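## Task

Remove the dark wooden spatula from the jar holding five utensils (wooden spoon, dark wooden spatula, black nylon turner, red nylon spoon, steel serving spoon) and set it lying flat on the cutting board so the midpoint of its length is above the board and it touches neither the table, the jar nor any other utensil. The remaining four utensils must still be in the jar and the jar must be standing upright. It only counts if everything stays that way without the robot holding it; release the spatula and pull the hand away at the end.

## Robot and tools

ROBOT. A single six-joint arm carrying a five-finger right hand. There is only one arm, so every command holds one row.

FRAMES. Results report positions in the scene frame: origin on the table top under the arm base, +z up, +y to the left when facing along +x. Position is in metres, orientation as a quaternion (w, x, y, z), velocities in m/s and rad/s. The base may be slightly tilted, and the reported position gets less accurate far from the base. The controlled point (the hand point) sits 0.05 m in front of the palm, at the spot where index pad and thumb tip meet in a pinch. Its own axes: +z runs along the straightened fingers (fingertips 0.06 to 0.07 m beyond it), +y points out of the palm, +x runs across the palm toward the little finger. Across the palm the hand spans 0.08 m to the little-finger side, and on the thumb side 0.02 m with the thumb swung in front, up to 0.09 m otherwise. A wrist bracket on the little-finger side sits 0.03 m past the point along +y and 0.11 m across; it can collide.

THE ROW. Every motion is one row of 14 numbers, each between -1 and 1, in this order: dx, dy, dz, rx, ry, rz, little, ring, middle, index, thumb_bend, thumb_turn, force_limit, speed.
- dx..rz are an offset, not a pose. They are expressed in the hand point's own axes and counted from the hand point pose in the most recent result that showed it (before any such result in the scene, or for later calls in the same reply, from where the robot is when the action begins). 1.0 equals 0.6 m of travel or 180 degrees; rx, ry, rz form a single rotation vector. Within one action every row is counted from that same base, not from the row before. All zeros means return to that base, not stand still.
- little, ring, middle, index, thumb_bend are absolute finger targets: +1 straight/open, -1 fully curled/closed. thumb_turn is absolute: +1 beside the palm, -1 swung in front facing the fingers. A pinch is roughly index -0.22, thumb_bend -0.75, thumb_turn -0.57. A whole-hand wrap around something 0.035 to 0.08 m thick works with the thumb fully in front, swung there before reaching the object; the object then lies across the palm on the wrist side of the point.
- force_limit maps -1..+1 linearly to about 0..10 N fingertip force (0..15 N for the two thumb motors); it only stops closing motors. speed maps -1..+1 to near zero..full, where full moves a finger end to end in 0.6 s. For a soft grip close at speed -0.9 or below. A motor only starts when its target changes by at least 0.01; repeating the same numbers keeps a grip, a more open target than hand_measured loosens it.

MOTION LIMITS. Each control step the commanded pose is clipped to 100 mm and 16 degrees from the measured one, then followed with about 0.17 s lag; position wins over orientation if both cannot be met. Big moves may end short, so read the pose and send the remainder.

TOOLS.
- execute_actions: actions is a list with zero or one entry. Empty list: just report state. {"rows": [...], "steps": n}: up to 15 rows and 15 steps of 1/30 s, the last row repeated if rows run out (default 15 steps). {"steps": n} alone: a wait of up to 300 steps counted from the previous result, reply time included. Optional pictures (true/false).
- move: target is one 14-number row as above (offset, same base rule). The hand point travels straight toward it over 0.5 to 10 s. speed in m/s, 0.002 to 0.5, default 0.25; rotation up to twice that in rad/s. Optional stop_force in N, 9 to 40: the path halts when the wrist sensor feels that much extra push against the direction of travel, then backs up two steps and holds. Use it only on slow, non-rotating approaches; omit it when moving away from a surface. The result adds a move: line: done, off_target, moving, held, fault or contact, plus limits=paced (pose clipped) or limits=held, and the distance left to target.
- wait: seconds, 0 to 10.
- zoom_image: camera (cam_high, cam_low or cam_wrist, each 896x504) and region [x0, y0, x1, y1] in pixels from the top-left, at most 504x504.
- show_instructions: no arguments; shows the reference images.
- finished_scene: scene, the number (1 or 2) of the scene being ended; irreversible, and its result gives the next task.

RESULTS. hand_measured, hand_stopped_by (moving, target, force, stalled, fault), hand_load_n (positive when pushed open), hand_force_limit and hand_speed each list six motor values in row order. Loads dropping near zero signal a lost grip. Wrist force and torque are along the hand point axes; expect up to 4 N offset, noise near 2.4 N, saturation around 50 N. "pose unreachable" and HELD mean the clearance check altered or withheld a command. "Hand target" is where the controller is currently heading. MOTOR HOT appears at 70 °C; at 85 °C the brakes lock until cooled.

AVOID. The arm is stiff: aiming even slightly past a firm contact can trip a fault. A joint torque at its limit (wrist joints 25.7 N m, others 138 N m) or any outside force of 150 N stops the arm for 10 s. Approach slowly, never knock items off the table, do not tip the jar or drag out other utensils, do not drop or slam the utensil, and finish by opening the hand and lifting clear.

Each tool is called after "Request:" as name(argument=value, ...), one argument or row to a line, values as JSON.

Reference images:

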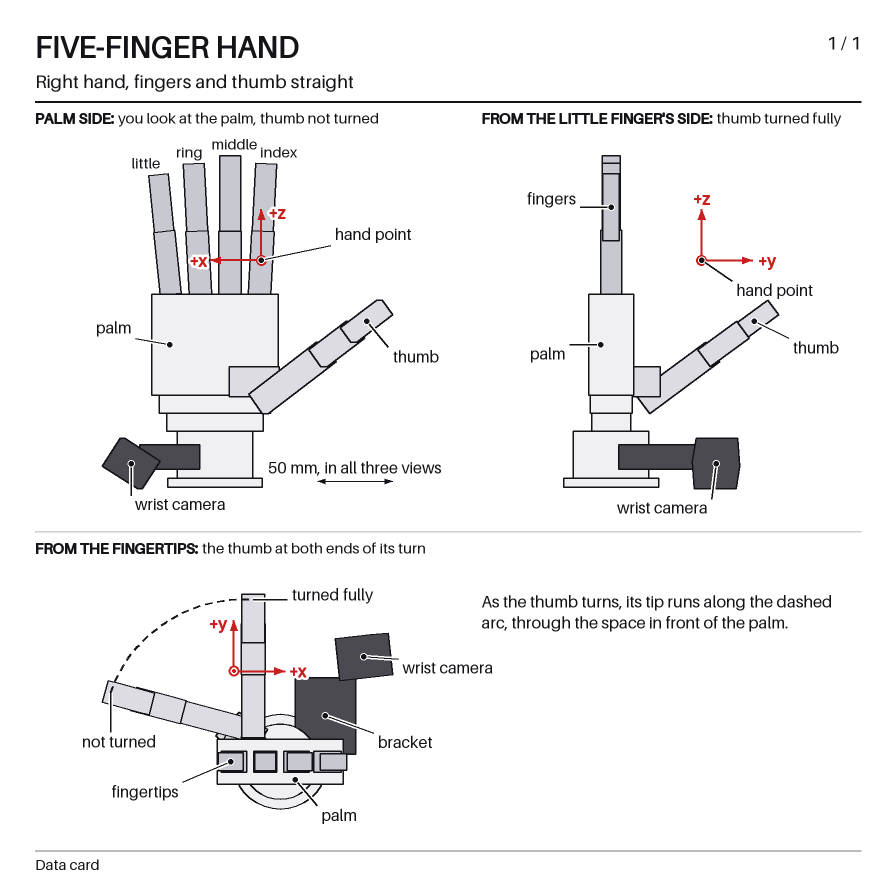

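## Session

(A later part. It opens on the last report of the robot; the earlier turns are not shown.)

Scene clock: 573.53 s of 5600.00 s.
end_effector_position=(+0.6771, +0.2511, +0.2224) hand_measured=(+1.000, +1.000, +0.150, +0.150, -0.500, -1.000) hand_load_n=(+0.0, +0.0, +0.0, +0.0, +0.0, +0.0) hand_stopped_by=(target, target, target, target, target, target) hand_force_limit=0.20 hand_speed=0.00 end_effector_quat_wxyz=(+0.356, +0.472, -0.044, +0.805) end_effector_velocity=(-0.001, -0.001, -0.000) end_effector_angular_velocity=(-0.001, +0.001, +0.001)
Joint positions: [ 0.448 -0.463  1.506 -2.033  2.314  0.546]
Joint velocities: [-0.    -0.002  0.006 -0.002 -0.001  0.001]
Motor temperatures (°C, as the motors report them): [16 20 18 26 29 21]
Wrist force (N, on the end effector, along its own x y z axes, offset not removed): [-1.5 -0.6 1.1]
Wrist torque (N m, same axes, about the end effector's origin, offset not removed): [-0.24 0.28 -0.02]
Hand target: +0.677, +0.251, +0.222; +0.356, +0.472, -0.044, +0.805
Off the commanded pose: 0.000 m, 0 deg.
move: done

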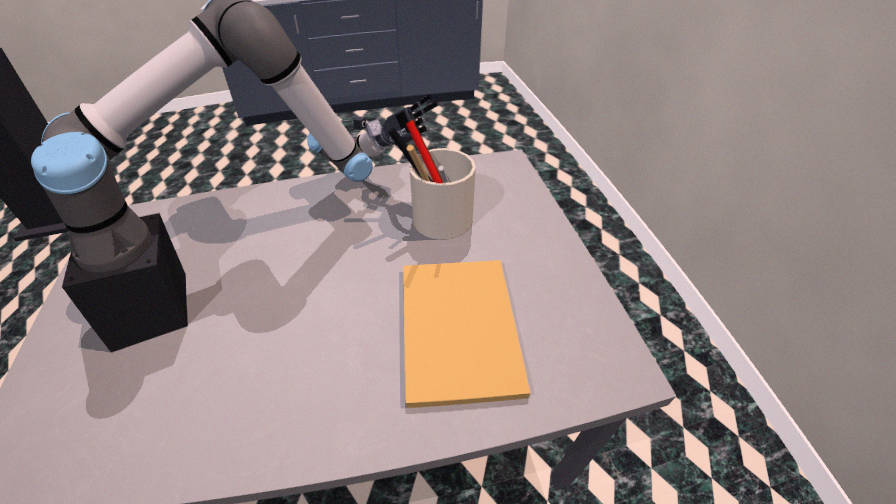

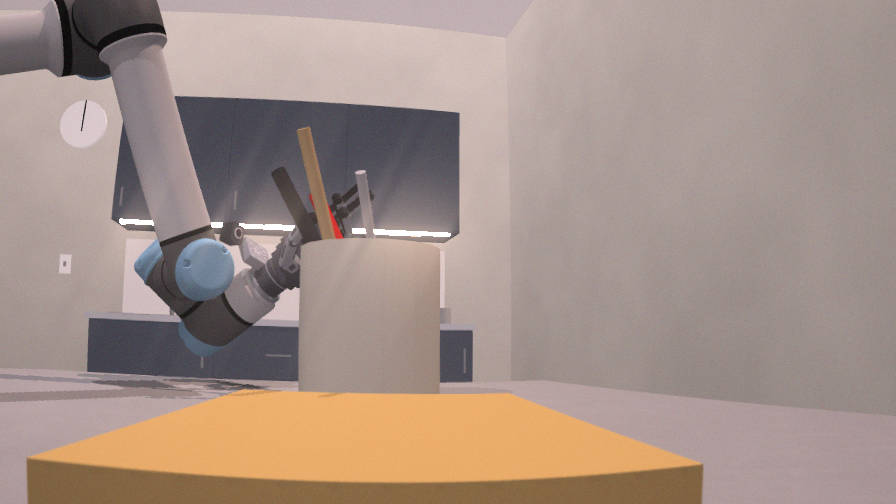

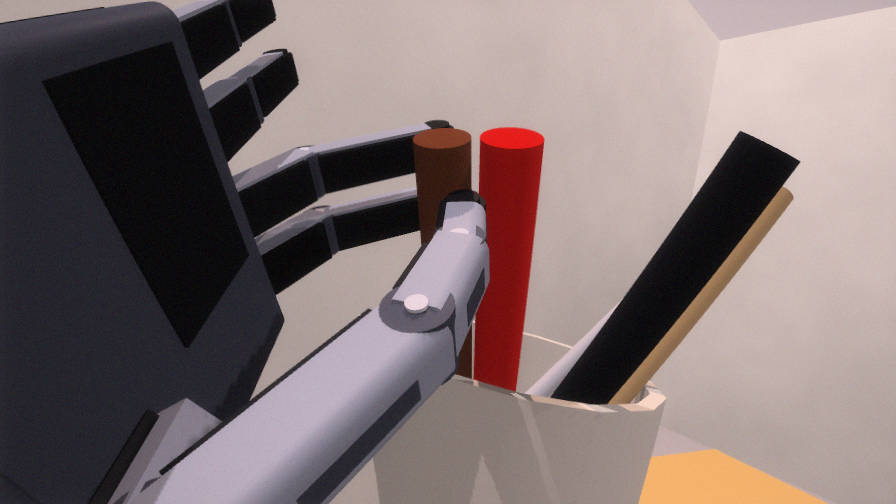

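Request:
move(
  target=[0, 0, 0.002, 0, 0, 0, 1, 1, -0.35, -0.35, -0.58, -1, -0.2, -0.8],
  speed=0.01,
)

Request:
move(
  target=[0, 0, 0, 0, 0, 0, 1, 1, -0.45, -0.45, -0.58, -1, 0.6, -0.92],
  speed=0.01,
)

Scene clock: 582.20 s of 5600.00 s.
end_effector_position=(+0.6780, +0.2506, +0.2230) hand_measured=(+1.000, +1.000, -0.014, -0.002, -0.578, -1.000) hand_load_n=(+0.0, +0.0, +5.0, +4.5, +2.5, +0.0) hand_stopped_by=(target, target, force, force, target, target) hand_force_limit=-0.20 hand_speed=-0.80 end_effector_quat_wxyz=(+0.356, +0.472, -0.044, +0.805) end_effector_velocity=(+0.000, +0.001, +0.001) end_effector_angular_velocity=(+0.000, -0.001, +0.001)
Joint positions: [ 0.447 -0.464  1.506 -2.031  2.313  0.547]
Joint velocities: [ 0.001 -0.001 -0.001  0.001 -0.    -0.   ]
Motor temperatures (°C, as the motors report them): [16 20 18 26 29 21]
Wrist force (N, on the end effector, along its own x y z axes, offset not removed): [-2.1 -1.9 0.9]
Wrist torque (N m, same axes, about the end effector's origin, offset not removed): [-0.47 0.23 -0.03]
Hand target: +0.678, +0.251, +0.223; +0.356, +0.472, -0.044, +0.805
Off the commanded pose: 0.000 m, 0 deg.
After step 90, 4.90 s passed at rest.
move: done

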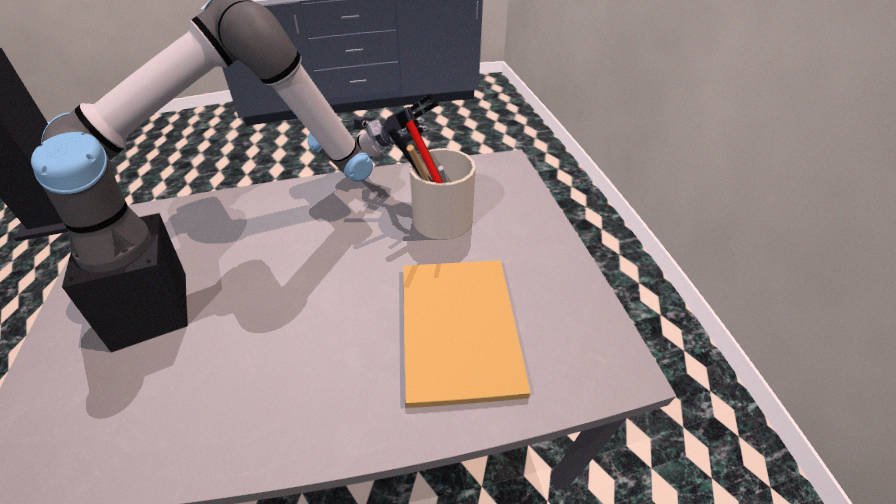

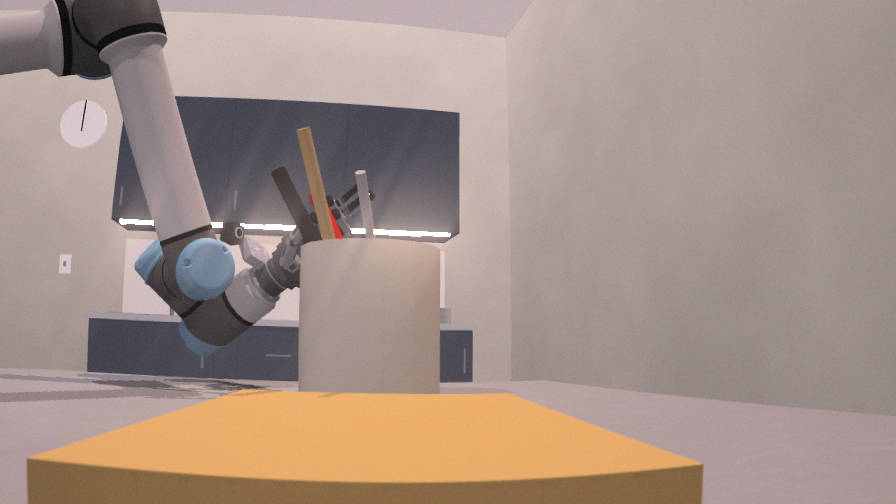

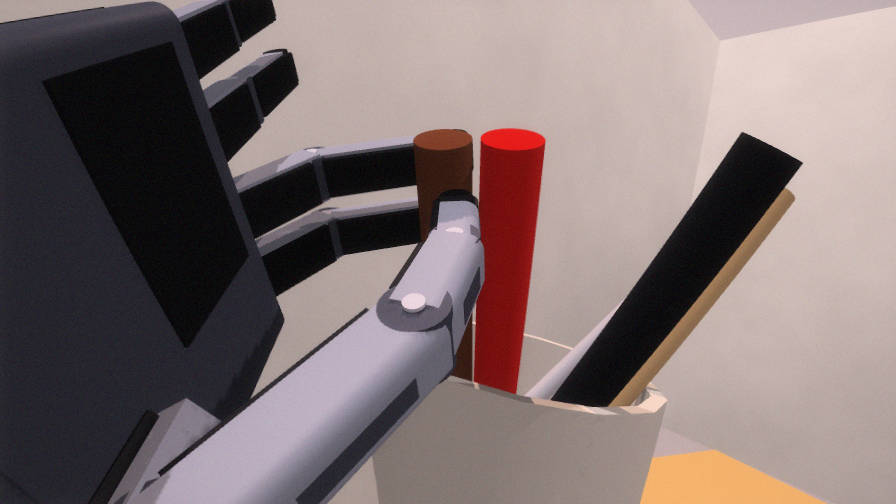

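Scene clock: 582.70 s of 5600.00 s.
end_effector_position=(+0.6780, +0.2506, +0.2230) hand_measured=(+1.000, +1.000, -0.024, -0.014, -0.576, -1.000) hand_load_n=(+0.0, +0.0, +8.5, +8.0, +3.5, +0.0) hand_stopped_by=(target, target, force, force, target, target) hand_force_limit=0.60 hand_speed=-0.92 end_effector_quat_wxyz=(+0.356, +0.472, -0.044, +0.805) end_effector_velocity=(-0.000, +0.000, +0.000) end_effector_angular_velocity=(+0.000, -0.000, +0.000)
Joint positions: [ 0.447 -0.464  1.506 -2.031  2.313  0.547]
Joint velocities: [ 0.    -0.001  0.    -0.     0.    -0.   ]
Motor temperatures (°C, as the motors report them): [16 20 18 26 29 21]
Wrist force (N, on the end effector, along its own x y z axes, offset not removed): [-1.4 -0.9 2.6]
Wrist torque (N m, same axes, about the end effector's origin, offset not removed): [-0.51 0.28 0.01]
Hand target: +0.678, +0.251, +0.223; +0.356, +0.472, -0.044, +0.805
Off the commanded pose: 0.000 m, 0 deg.
move: done

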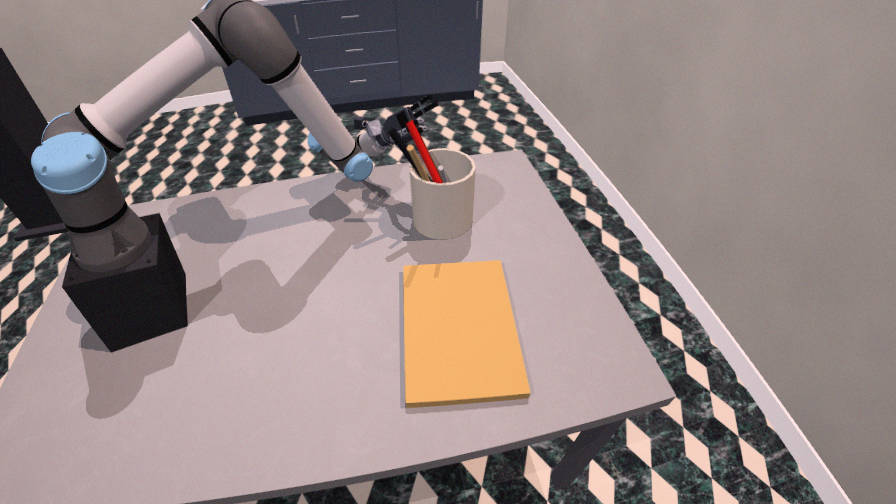

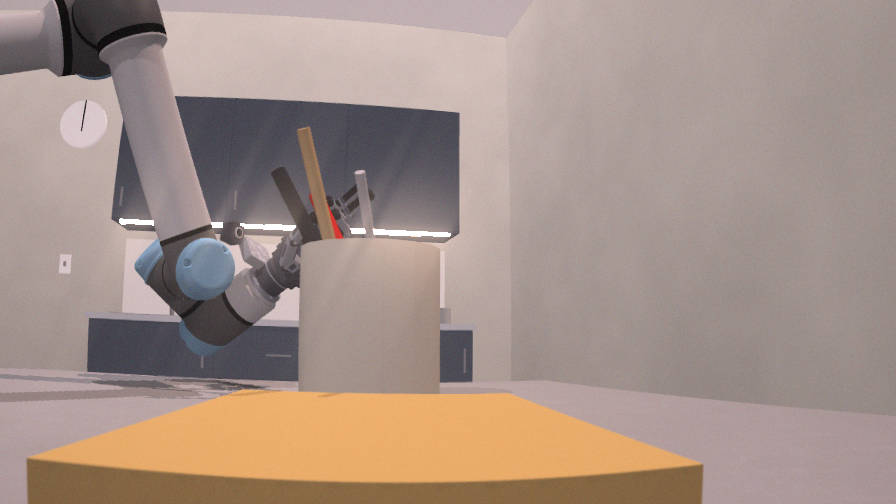

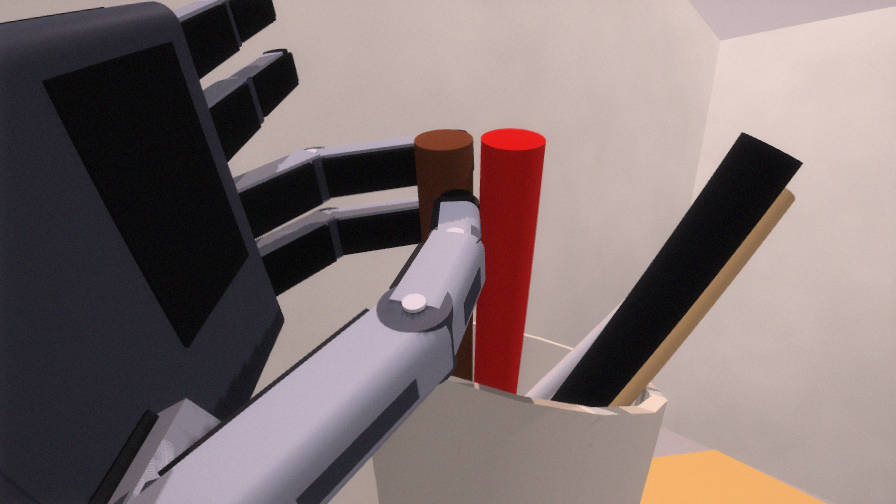

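Request:
move(
  target=[0.009, 0, 0.003, 0, 0, 0, 1, 1, -0.45, -0.45, -0.58, -1, 0.6, -0.92],
  speed=0.02,
)

Request:
move(
  target=[0, -0.056, 0.039, 0, -0.02, -0.016, 1, 1, -0.45, -0.45, -0.58, -1, 0.6, -0.92],
  speed=0.025,
)

Scene clock: 594.83 s of 5600.00 s.
end_effector_position=(+0.6777, +0.2527, +0.2281) hand_measured=(+1.000, +1.000, -0.024, -0.014, -0.574, -1.000) hand_load_n=(+0.0, +0.0, +7.5, +5.5, +7.0, +0.0) hand_stopped_by=(target, target, force, force, target, target) hand_force_limit=0.60 hand_speed=-0.92 end_effector_quat_wxyz=(+0.356, +0.472, -0.044, +0.805) end_effector_velocity=(-0.000, +0.001, +0.003) end_effector_angular_velocity=(+0.000, -0.000, +0.001)
Joint positions: [ 0.45  -0.474  1.508 -2.026  2.315  0.543]
Joint velocities: [ 0.002 -0.005  0.001  0.002  0.001 -0.001]
Motor temperatures (°C, as the motors report them): [16 20 18 26 29 21]
Wrist force (N, on the end effector, along its own x y z axes, offset not removed): [-3.5 -1.3 1.0]
Wrist torque (N m, same axes, about the end effector's origin, offset not removed): [-0.37 0.37 -0.05]
Hand target: +0.678, +0.253, +0.228; +0.356, +0.472, -0.044, +0.805
Off the commanded pose: 0.000 m, 0 deg.
After step 90, 8.43 s passed at rest.
move: done

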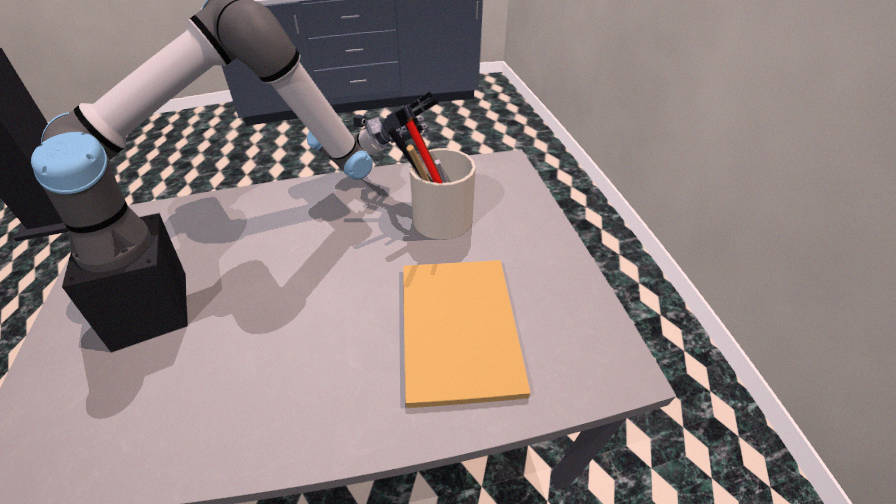

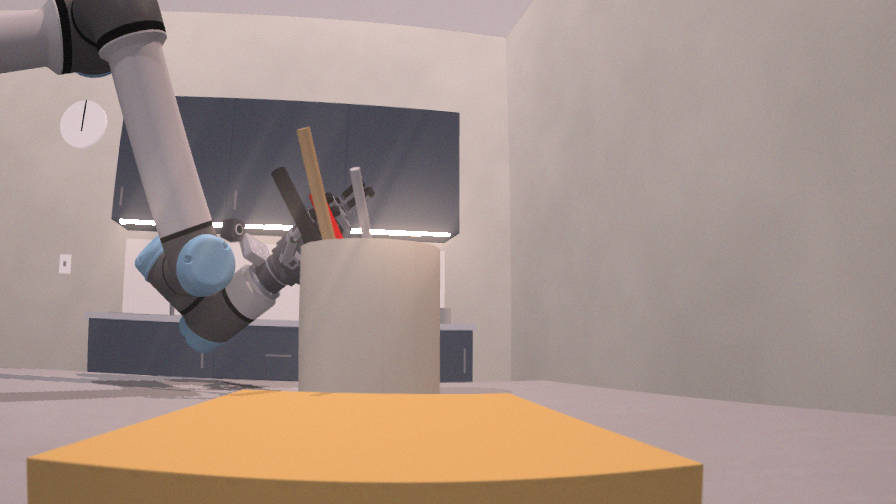

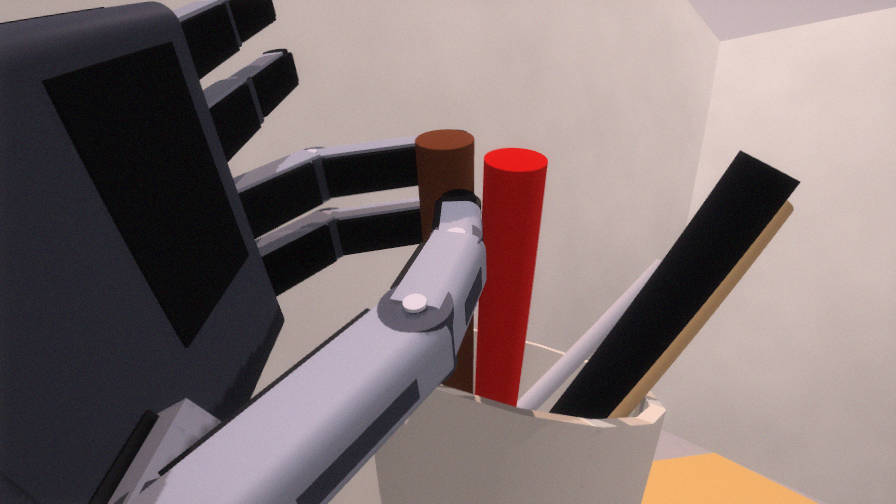

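Scene clock: 596.80 s of 5600.00 s.
end_effector_position=(+0.7153, +0.2681, +0.2321) hand_measured=(+1.000, +1.000, -0.024, -0.014, -0.574, -1.000) hand_load_n=(+0.0, +0.0, +11.5, +0.0, +7.0, -2.0) hand_stopped_by=(target, target, force, force, target, target) hand_force_limit=0.60 hand_speed=-0.92 end_effector_quat_wxyz=(+0.374, +0.498, -0.043, +0.781) end_effector_velocity=(+0.001, +0.002, +0.000) end_effector_angular_velocity=(-0.000, +0.004, -0.000)
Joint positions: [ 0.456 -0.459  1.366 -1.86   2.372  0.517]
Joint velocities: [ 0.002  0.001 -0.006  0.008  0.002 -0.001]
Motor temperatures (°C, as the motors report them): [16 20 18 26 29 21]
Wrist force (N, on the end effector, along its own x y z axes, offset not removed): [-2.3 1.0 1.3]
Wrist torque (N m, same axes, about the end effector's origin, offset not removed): [-0.39 -0.20 -0.08]
Hand target: +0.715, +0.268, +0.232; +0.374, +0.498, -0.043, +0.781
Off the commanded pose: 0.000 m, 0 deg.
move: done

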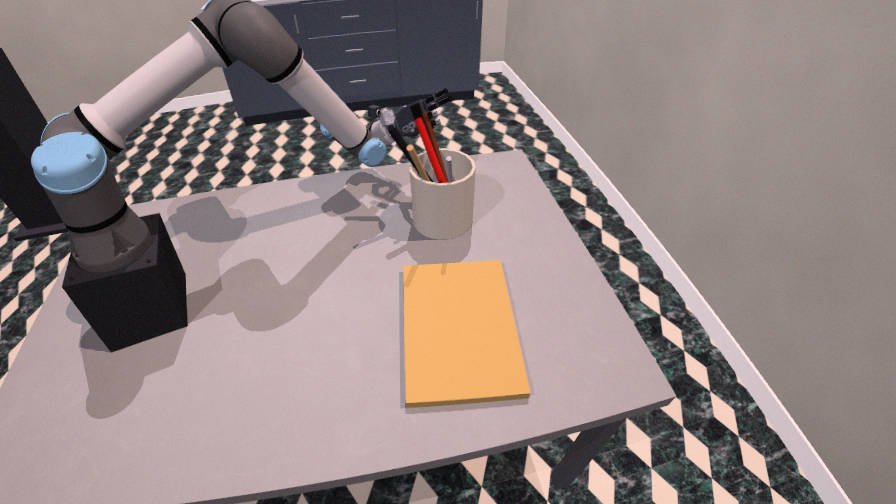

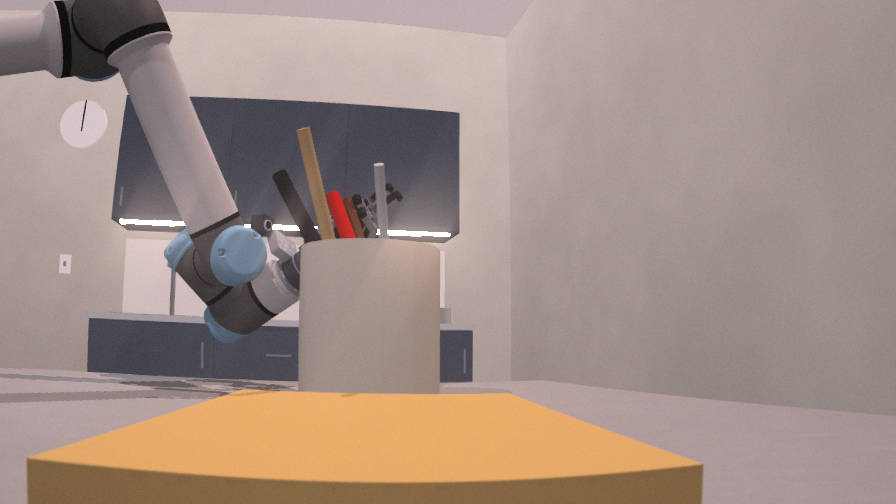

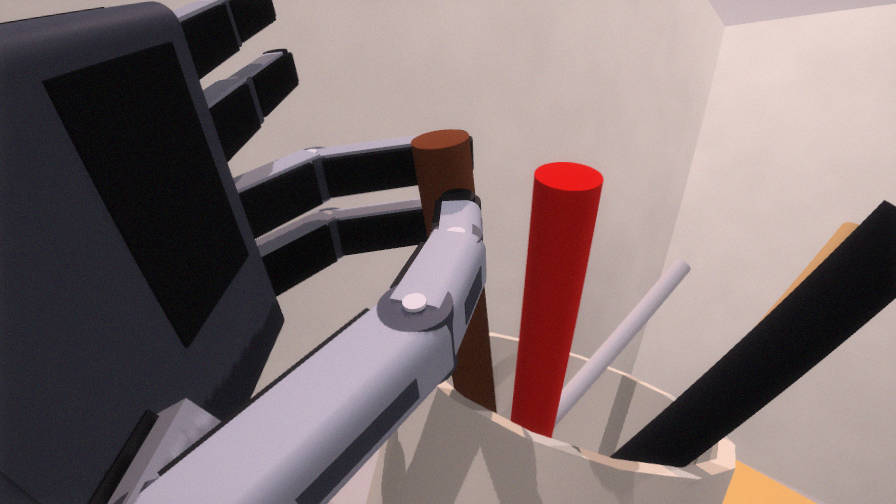

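Request:
execute_actions(
  actions=[],
)

Scene clock: 607.67 s of 5600.00 s.
end_effector_position=(+0.7154, +0.2682, +0.2321) hand_measured=(+1.000, +1.000, -0.024, -0.014, -0.574, -1.000) hand_load_n=(+0.0, +0.0, +11.5, +0.0, +7.0, -2.0) hand_stopped_by=(target, target, force, force, target, target) hand_force_limit=0.60 hand_speed=-0.92 end_effector_quat_wxyz=(+0.374, +0.498, -0.043, +0.781) end_effector_velocity=(-0.001, +0.001, -0.000) end_effector_angular_velocity=(+0.000, +0.000, +0.001)
Joint positions: [ 0.456 -0.459  1.366 -1.859  2.372  0.517]
Joint velocities: [ 0.001  0.001  0.    -0.001  0.     0.   ]
Motor temperatures (°C, as the motors report them): [16 20 18 26 29 21]
Wrist force (N, on the end effector, along its own x y z axes, offset not removed): [-2.3 0.5 -0.2]
Wrist torque (N m, same axes, about the end effector's origin, offset not removed): [-0.29 -0.07 0.01]
Hand target: +0.715, +0.268, +0.232; +0.374, +0.498, -0.043, +0.781
Off the commanded pose: 0.000 m, 0 deg.
Steps of this call (steps 1 to 90: nothing new was sent; then 7.87 s passed at rest). Readings (end_effector_position | what the end effector reports):
1: (+0.7153, +0.2681, +0.2321) | hand_measured=(+1.000, +1.000, -0.024, -0.014, -0.574, -1.000) hand_load_n=(+0.0, +0.0, +11.5, +0.0, +7.0, -2.0) hand_stopped_by=(target, target, force, force, target, target) hand_force_limit=0.60 hand_speed=-0.92
2: (+0.7153, +0.2681, +0.2321) | hand_measured=(+1.000, +1.000, -0.024, -0.014, -0.574, -1.000) hand_load_n=(+0.0, +0.0, +11.5, +0.0, +7.0, -2.0) hand_stopped_by=(target, target, force, force, target, target) hand_force_limit=0.60 hand_speed=-0.92
4: (+0.7154, +0.2682, +0.2321) | hand_measured=(+1.000, +1.000, -0.024, -0.014, -0.574, -1.000) hand_load_n=(+0.0, +0.0, +11.5, +0.0, +7.0, -2.0) hand_stopped_by=(target, target, force, force, target, target) hand_force_limit=0.60 hand_speed=-0.92
8: (+0.7154, +0.2682, +0.2321) | hand_measured=(+1.000, +1.000, -0.024, -0.014, -0.574, -1.000) hand_load_n=(+0.0, +0.0, +11.5, +0.0, +7.0, -2.0) hand_stopped_by=(target, target, force, force, target, target) hand_force_limit=0.60 hand_speed=-0.92
90: the state above

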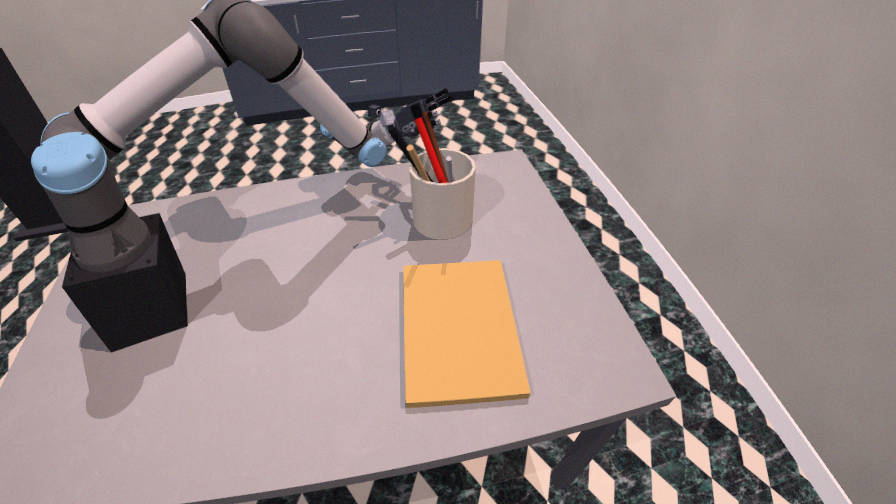

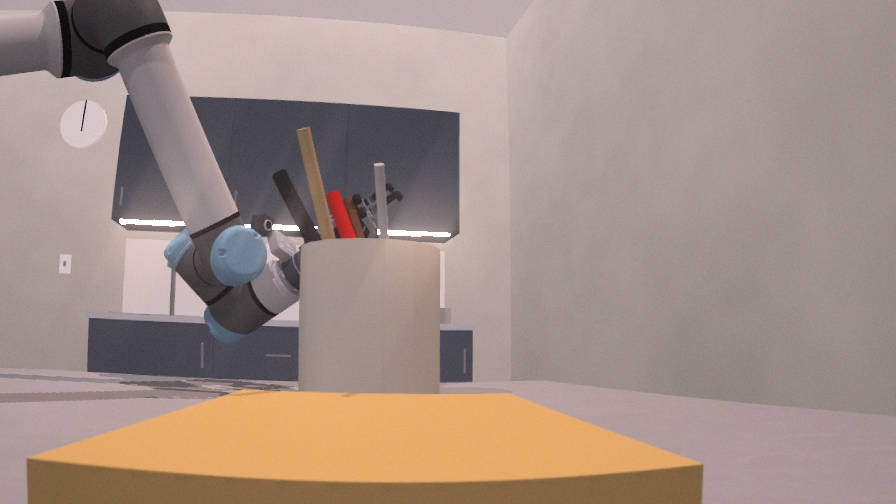

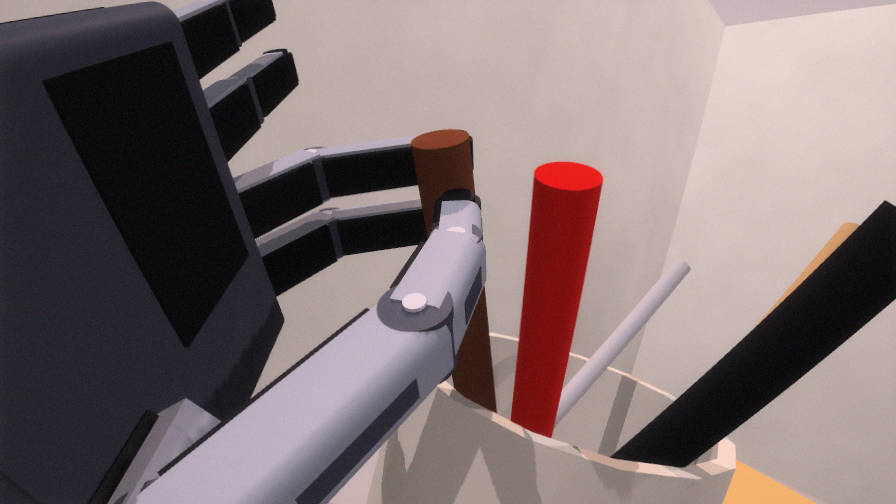

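Request:
zoom_image(
  camera="cam_high",
  region=[360, 70, 520, 200],
)

Region (360, 70, 520, 200) of cam_high's 896x504 image, scaled by 3.150, with more detail than that image has; it fills the top 410 rows of this view, and the rest is white.

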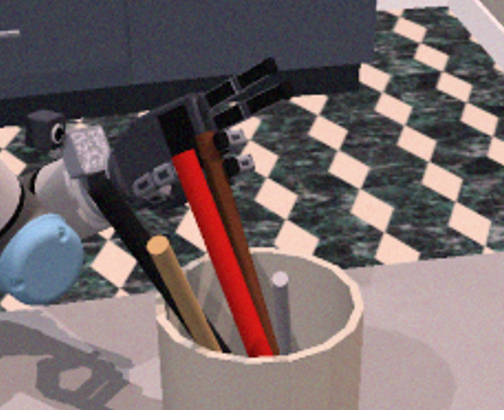

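Request:
move(
  target=[0,0,0,0,-0.01,0,1,1,-0.45,-0.5,-0.58,-1,0.6,-0.92],
  speed=0.03,
)

Request:
move(
  target=[0.05,-0.006,0.004,0,0,0,1,1,-0.45,-0.5,-0.58,-1,0.6,-0.92],
  speed=0.02,
)

Scene clock: 618.00 s of 5600.00 s.
end_effector_position=(+0.7154, +0.2682, +0.2321) hand_measured=(+1.000, +1.000, -0.024, -0.034, -0.574, -1.000) hand_load_n=(+0.0, +0.0, +7.0, +10.0, +9.5, +0.0) hand_stopped_by=(target, target, force, force, target, target) hand_force_limit=0.60 hand_speed=-0.92 end_effector_quat_wxyz=(+0.374, +0.510, -0.049, +0.773) end_effector_velocity=(+0.000, -0.000, +0.002) end_effector_angular_velocity=(+0.007, +0.006, -0.003)
Joint positions: [ 0.461 -0.471  1.365 -1.828  2.402  0.527]
Joint velocities: [ 0.001 -0.007 -0.     0.012  0.009  0.004]
Motor temperatures (°C, as the motors report them): [16 20 18 26 29 21]
Wrist force (N, on the end effector, along its own x y z axes, offset not removed): [-3.6 -0.4 0.1]
Wrist torque (N m, same axes, about the end effector's origin, offset not removed): [-0.16 0.51 -0.14]
Hand target: +0.715, +0.268, +0.232; +0.374, +0.511, -0.049, +0.773
Off the commanded pose: 0.000 m, 0 deg.
After step 90, 6.57 s passed at rest.
move: done

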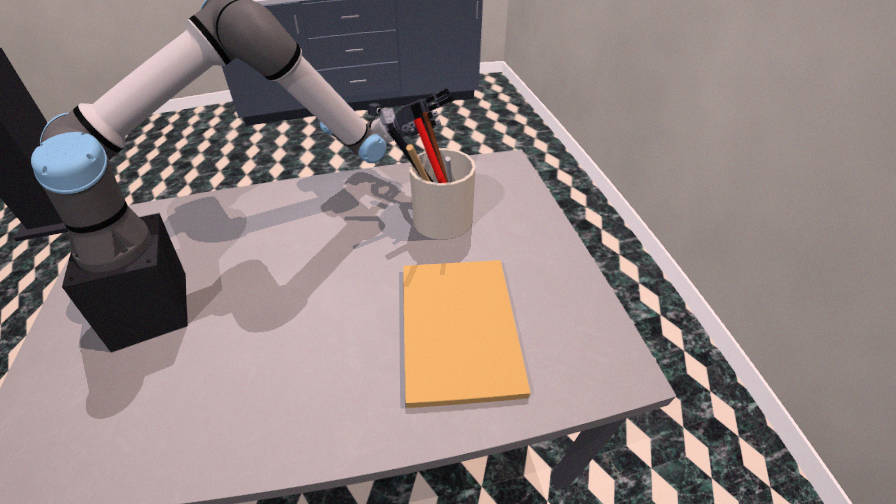

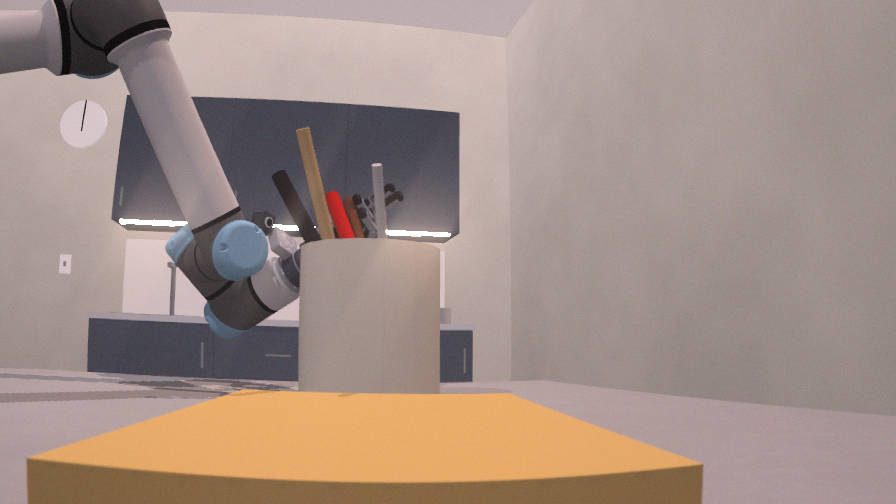

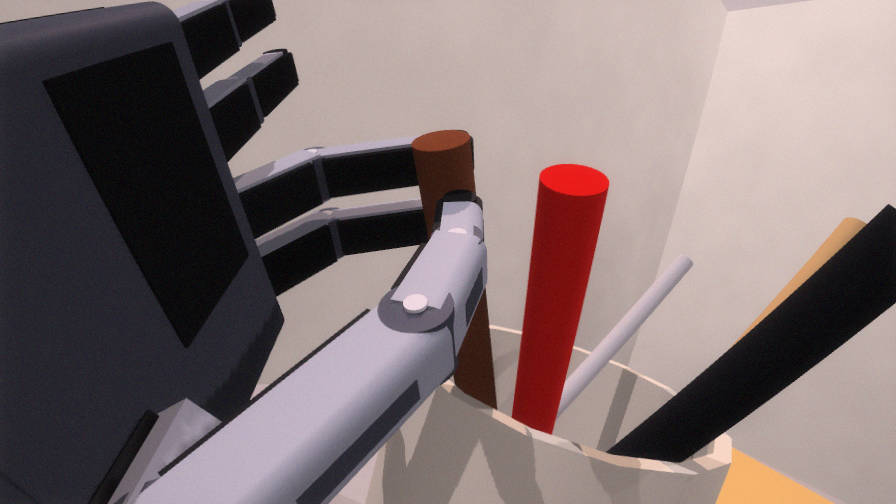

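Scene clock: 619.80 s of 5600.00 s.
end_effector_position=(+0.7134, +0.2854, +0.2567) hand_measured=(+1.000, +1.000, -0.024, -0.034, -0.574, -1.000) hand_load_n=(+0.0, +0.0, +7.5, +10.0, +8.5, +0.0) hand_stopped_by=(target, target, force, force, target, target) hand_force_limit=0.60 hand_speed=-0.92 end_effector_quat_wxyz=(+0.374, +0.510, -0.049, +0.773) end_effector_velocity=(-0.001, +0.002, +0.002) end_effector_angular_velocity=(+0.000, -0.000, +0.002)
Joint positions: [ 0.485 -0.505  1.357 -1.808  2.416  0.498]
Joint velocities: [ 0.003 -0.002 -0.001  0.001  0.001 -0.001]
Motor temperatures (°C, as the motors report them): [16 20 18 26 29 21]
Wrist force (N, on the end effector, along its own x y z axes, offset not removed): [-3.8 -0.1 -0.1]
Wrist torque (N m, same axes, about the end effector's origin, offset not removed): [-0.29 0.23 -0.16]
Hand target: +0.713, +0.286, +0.257; +0.374, +0.510, -0.049, +0.773
Off the commanded pose: 0.000 m, 0 deg.
move: done

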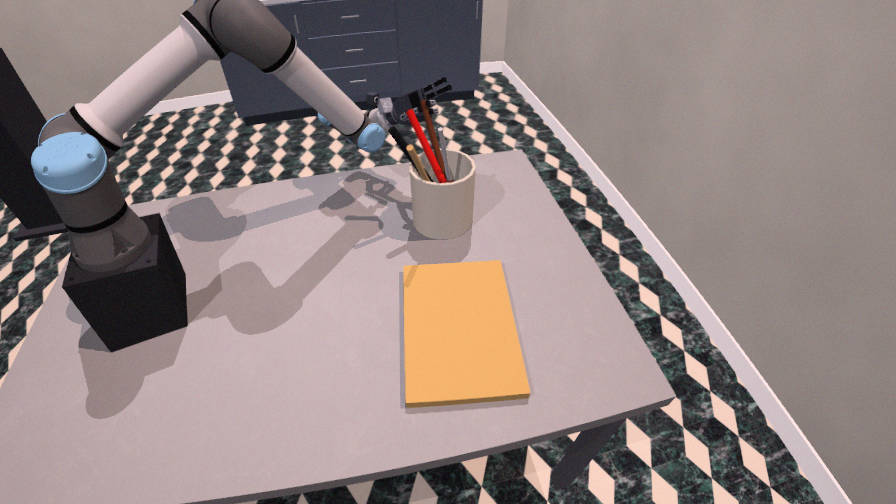

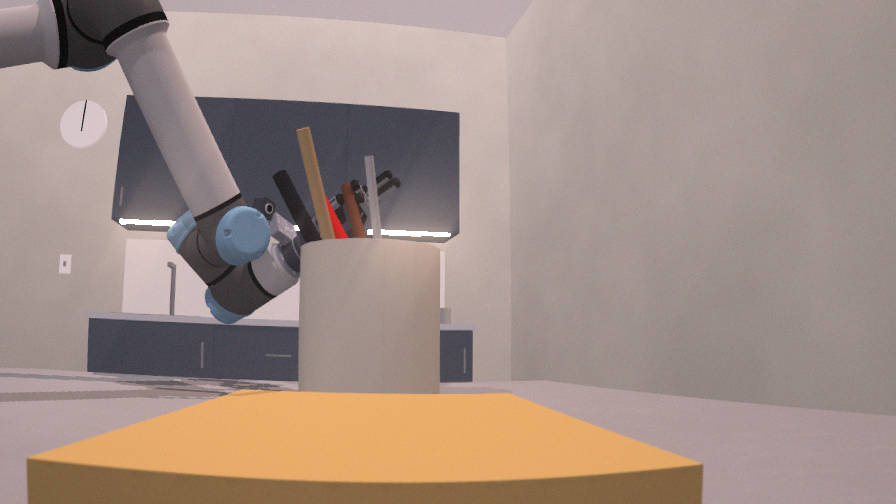

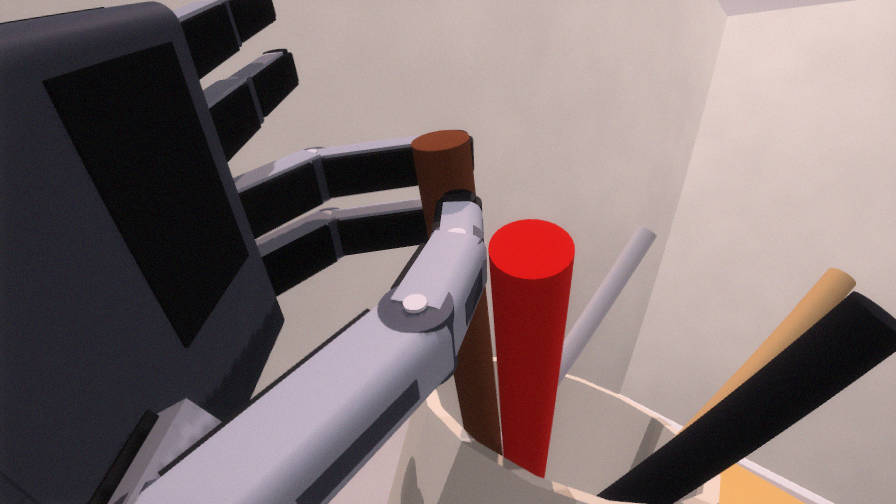

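Request:
zoom_image(
  camera="cam_high",
  region=[380, 80, 500, 200],
)

Request:
zoom_image(
  camera="cam_wrist",
  region=[400, 300, 700, 504],
)

Region (380, 80, 500, 200) of cam_high's 896x504 image, scaled by 4.200, with more detail than that image has.

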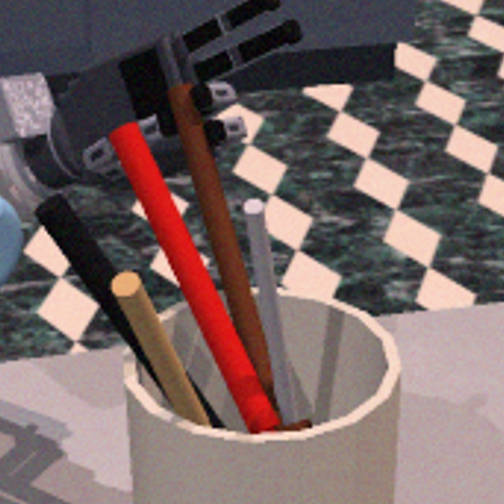

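Region (400, 300, 700, 504) of cam_wrist's 896x504 image, scaled by 1.680, with more detail than that image has; it fills the top 343 rows of this view, and the rest is white.

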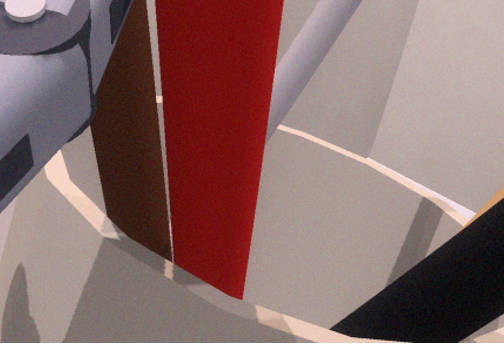

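Request:
move(
  target=[0,-0.004,0.0047,-0.166,0.0145,0,1,1,-0.45,-0.5,-0.58,-1,0.6,-0.92],
  speed=0.1,
)

Scene clock: 646.17 s of 5600.00 s.
end_effector_position=(+0.7173, +0.2860, +0.2573) hand_measured=(+1.000, +1.000, -0.024, -0.034, -0.574, -1.000) hand_load_n=(+0.0, +0.0, +6.5, +10.5, +9.5, +0.5) hand_stopped_by=(target, target, force, force, target, target) hand_force_limit=0.60 hand_speed=-0.92 end_effector_quat_wxyz=(+0.493, +0.380, -0.238, +0.746) end_effector_velocity=(+0.000, +0.001, +0.000) end_effector_angular_velocity=(+0.002, -0.007, -0.007)
Joint positions: [ 0.465 -0.132  0.727 -2.347  2.47  -0.112]
Joint velocities: [-0.     0.01  -0.022 -0.004 -0.002 -0.011]
Motor temperatures (°C, as the motors report them): [16 20 18 26 29 21]
Wrist force (N, on the end effector, along its own x y z axes, offset not removed): [-3.5 -0.4 0.9]
Wrist torque (N m, same axes, about the end effector's origin, offset not removed): [-0.22 0.31 -0.02]
Hand target: +0.717, +0.286, +0.257; +0.493, +0.379, -0.238, +0.746
Off the commanded pose: 0.000 m, 0 deg.
After step 90, 20.37 s passed at rest.
move: done

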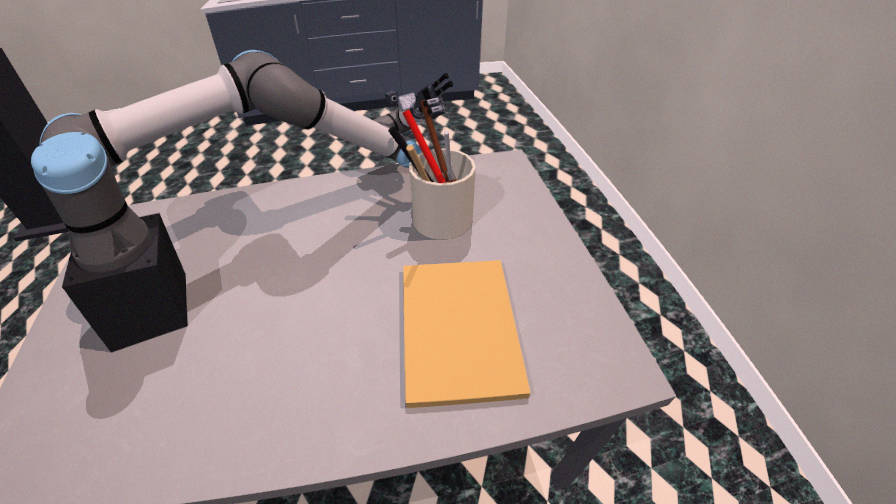

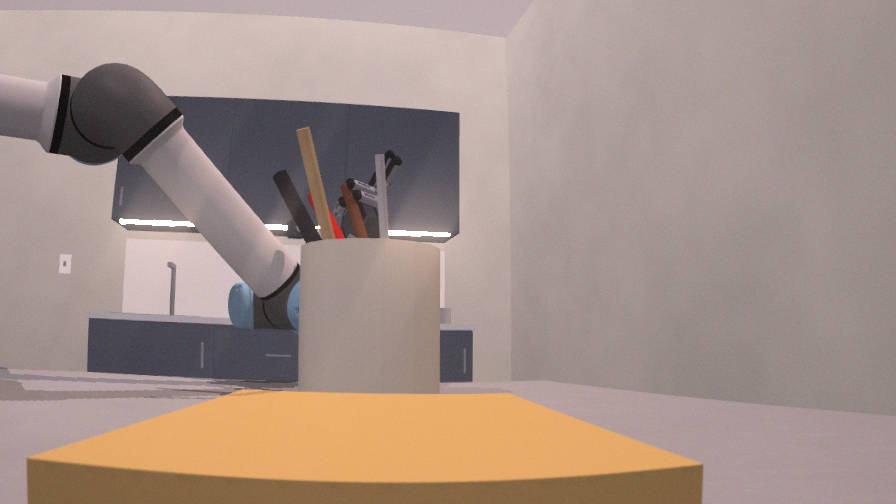

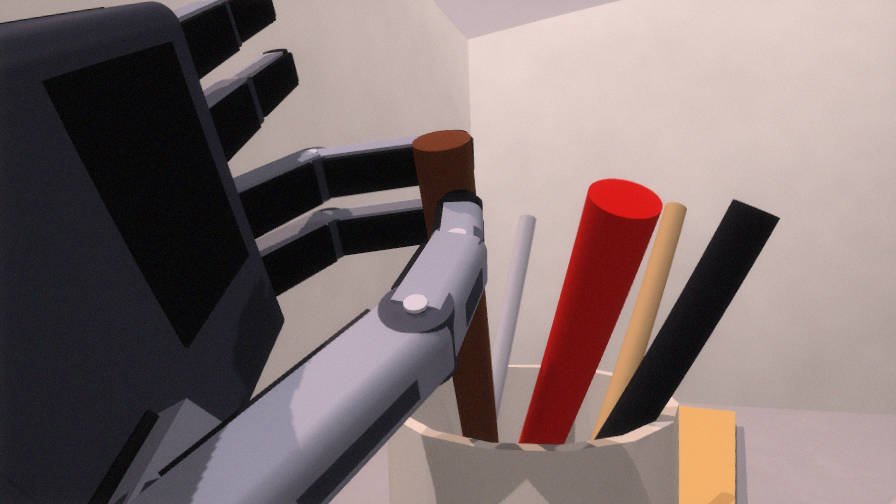

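Request:
zoom_image(
  camera="cam_high",
  region=[385, 90, 495, 200],
)

Region (385, 90, 495, 200) of cam_high's 896x504 image, scaled by 4.582, with more detail than that image has.

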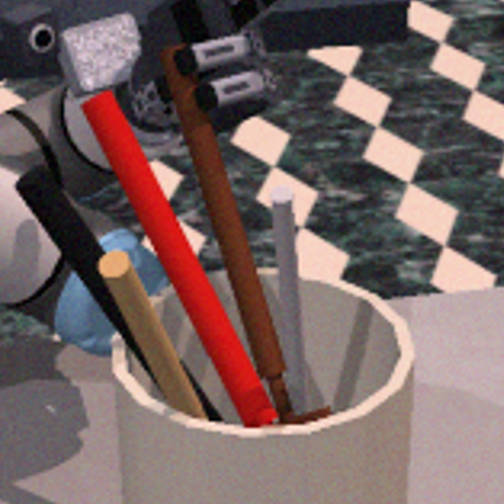

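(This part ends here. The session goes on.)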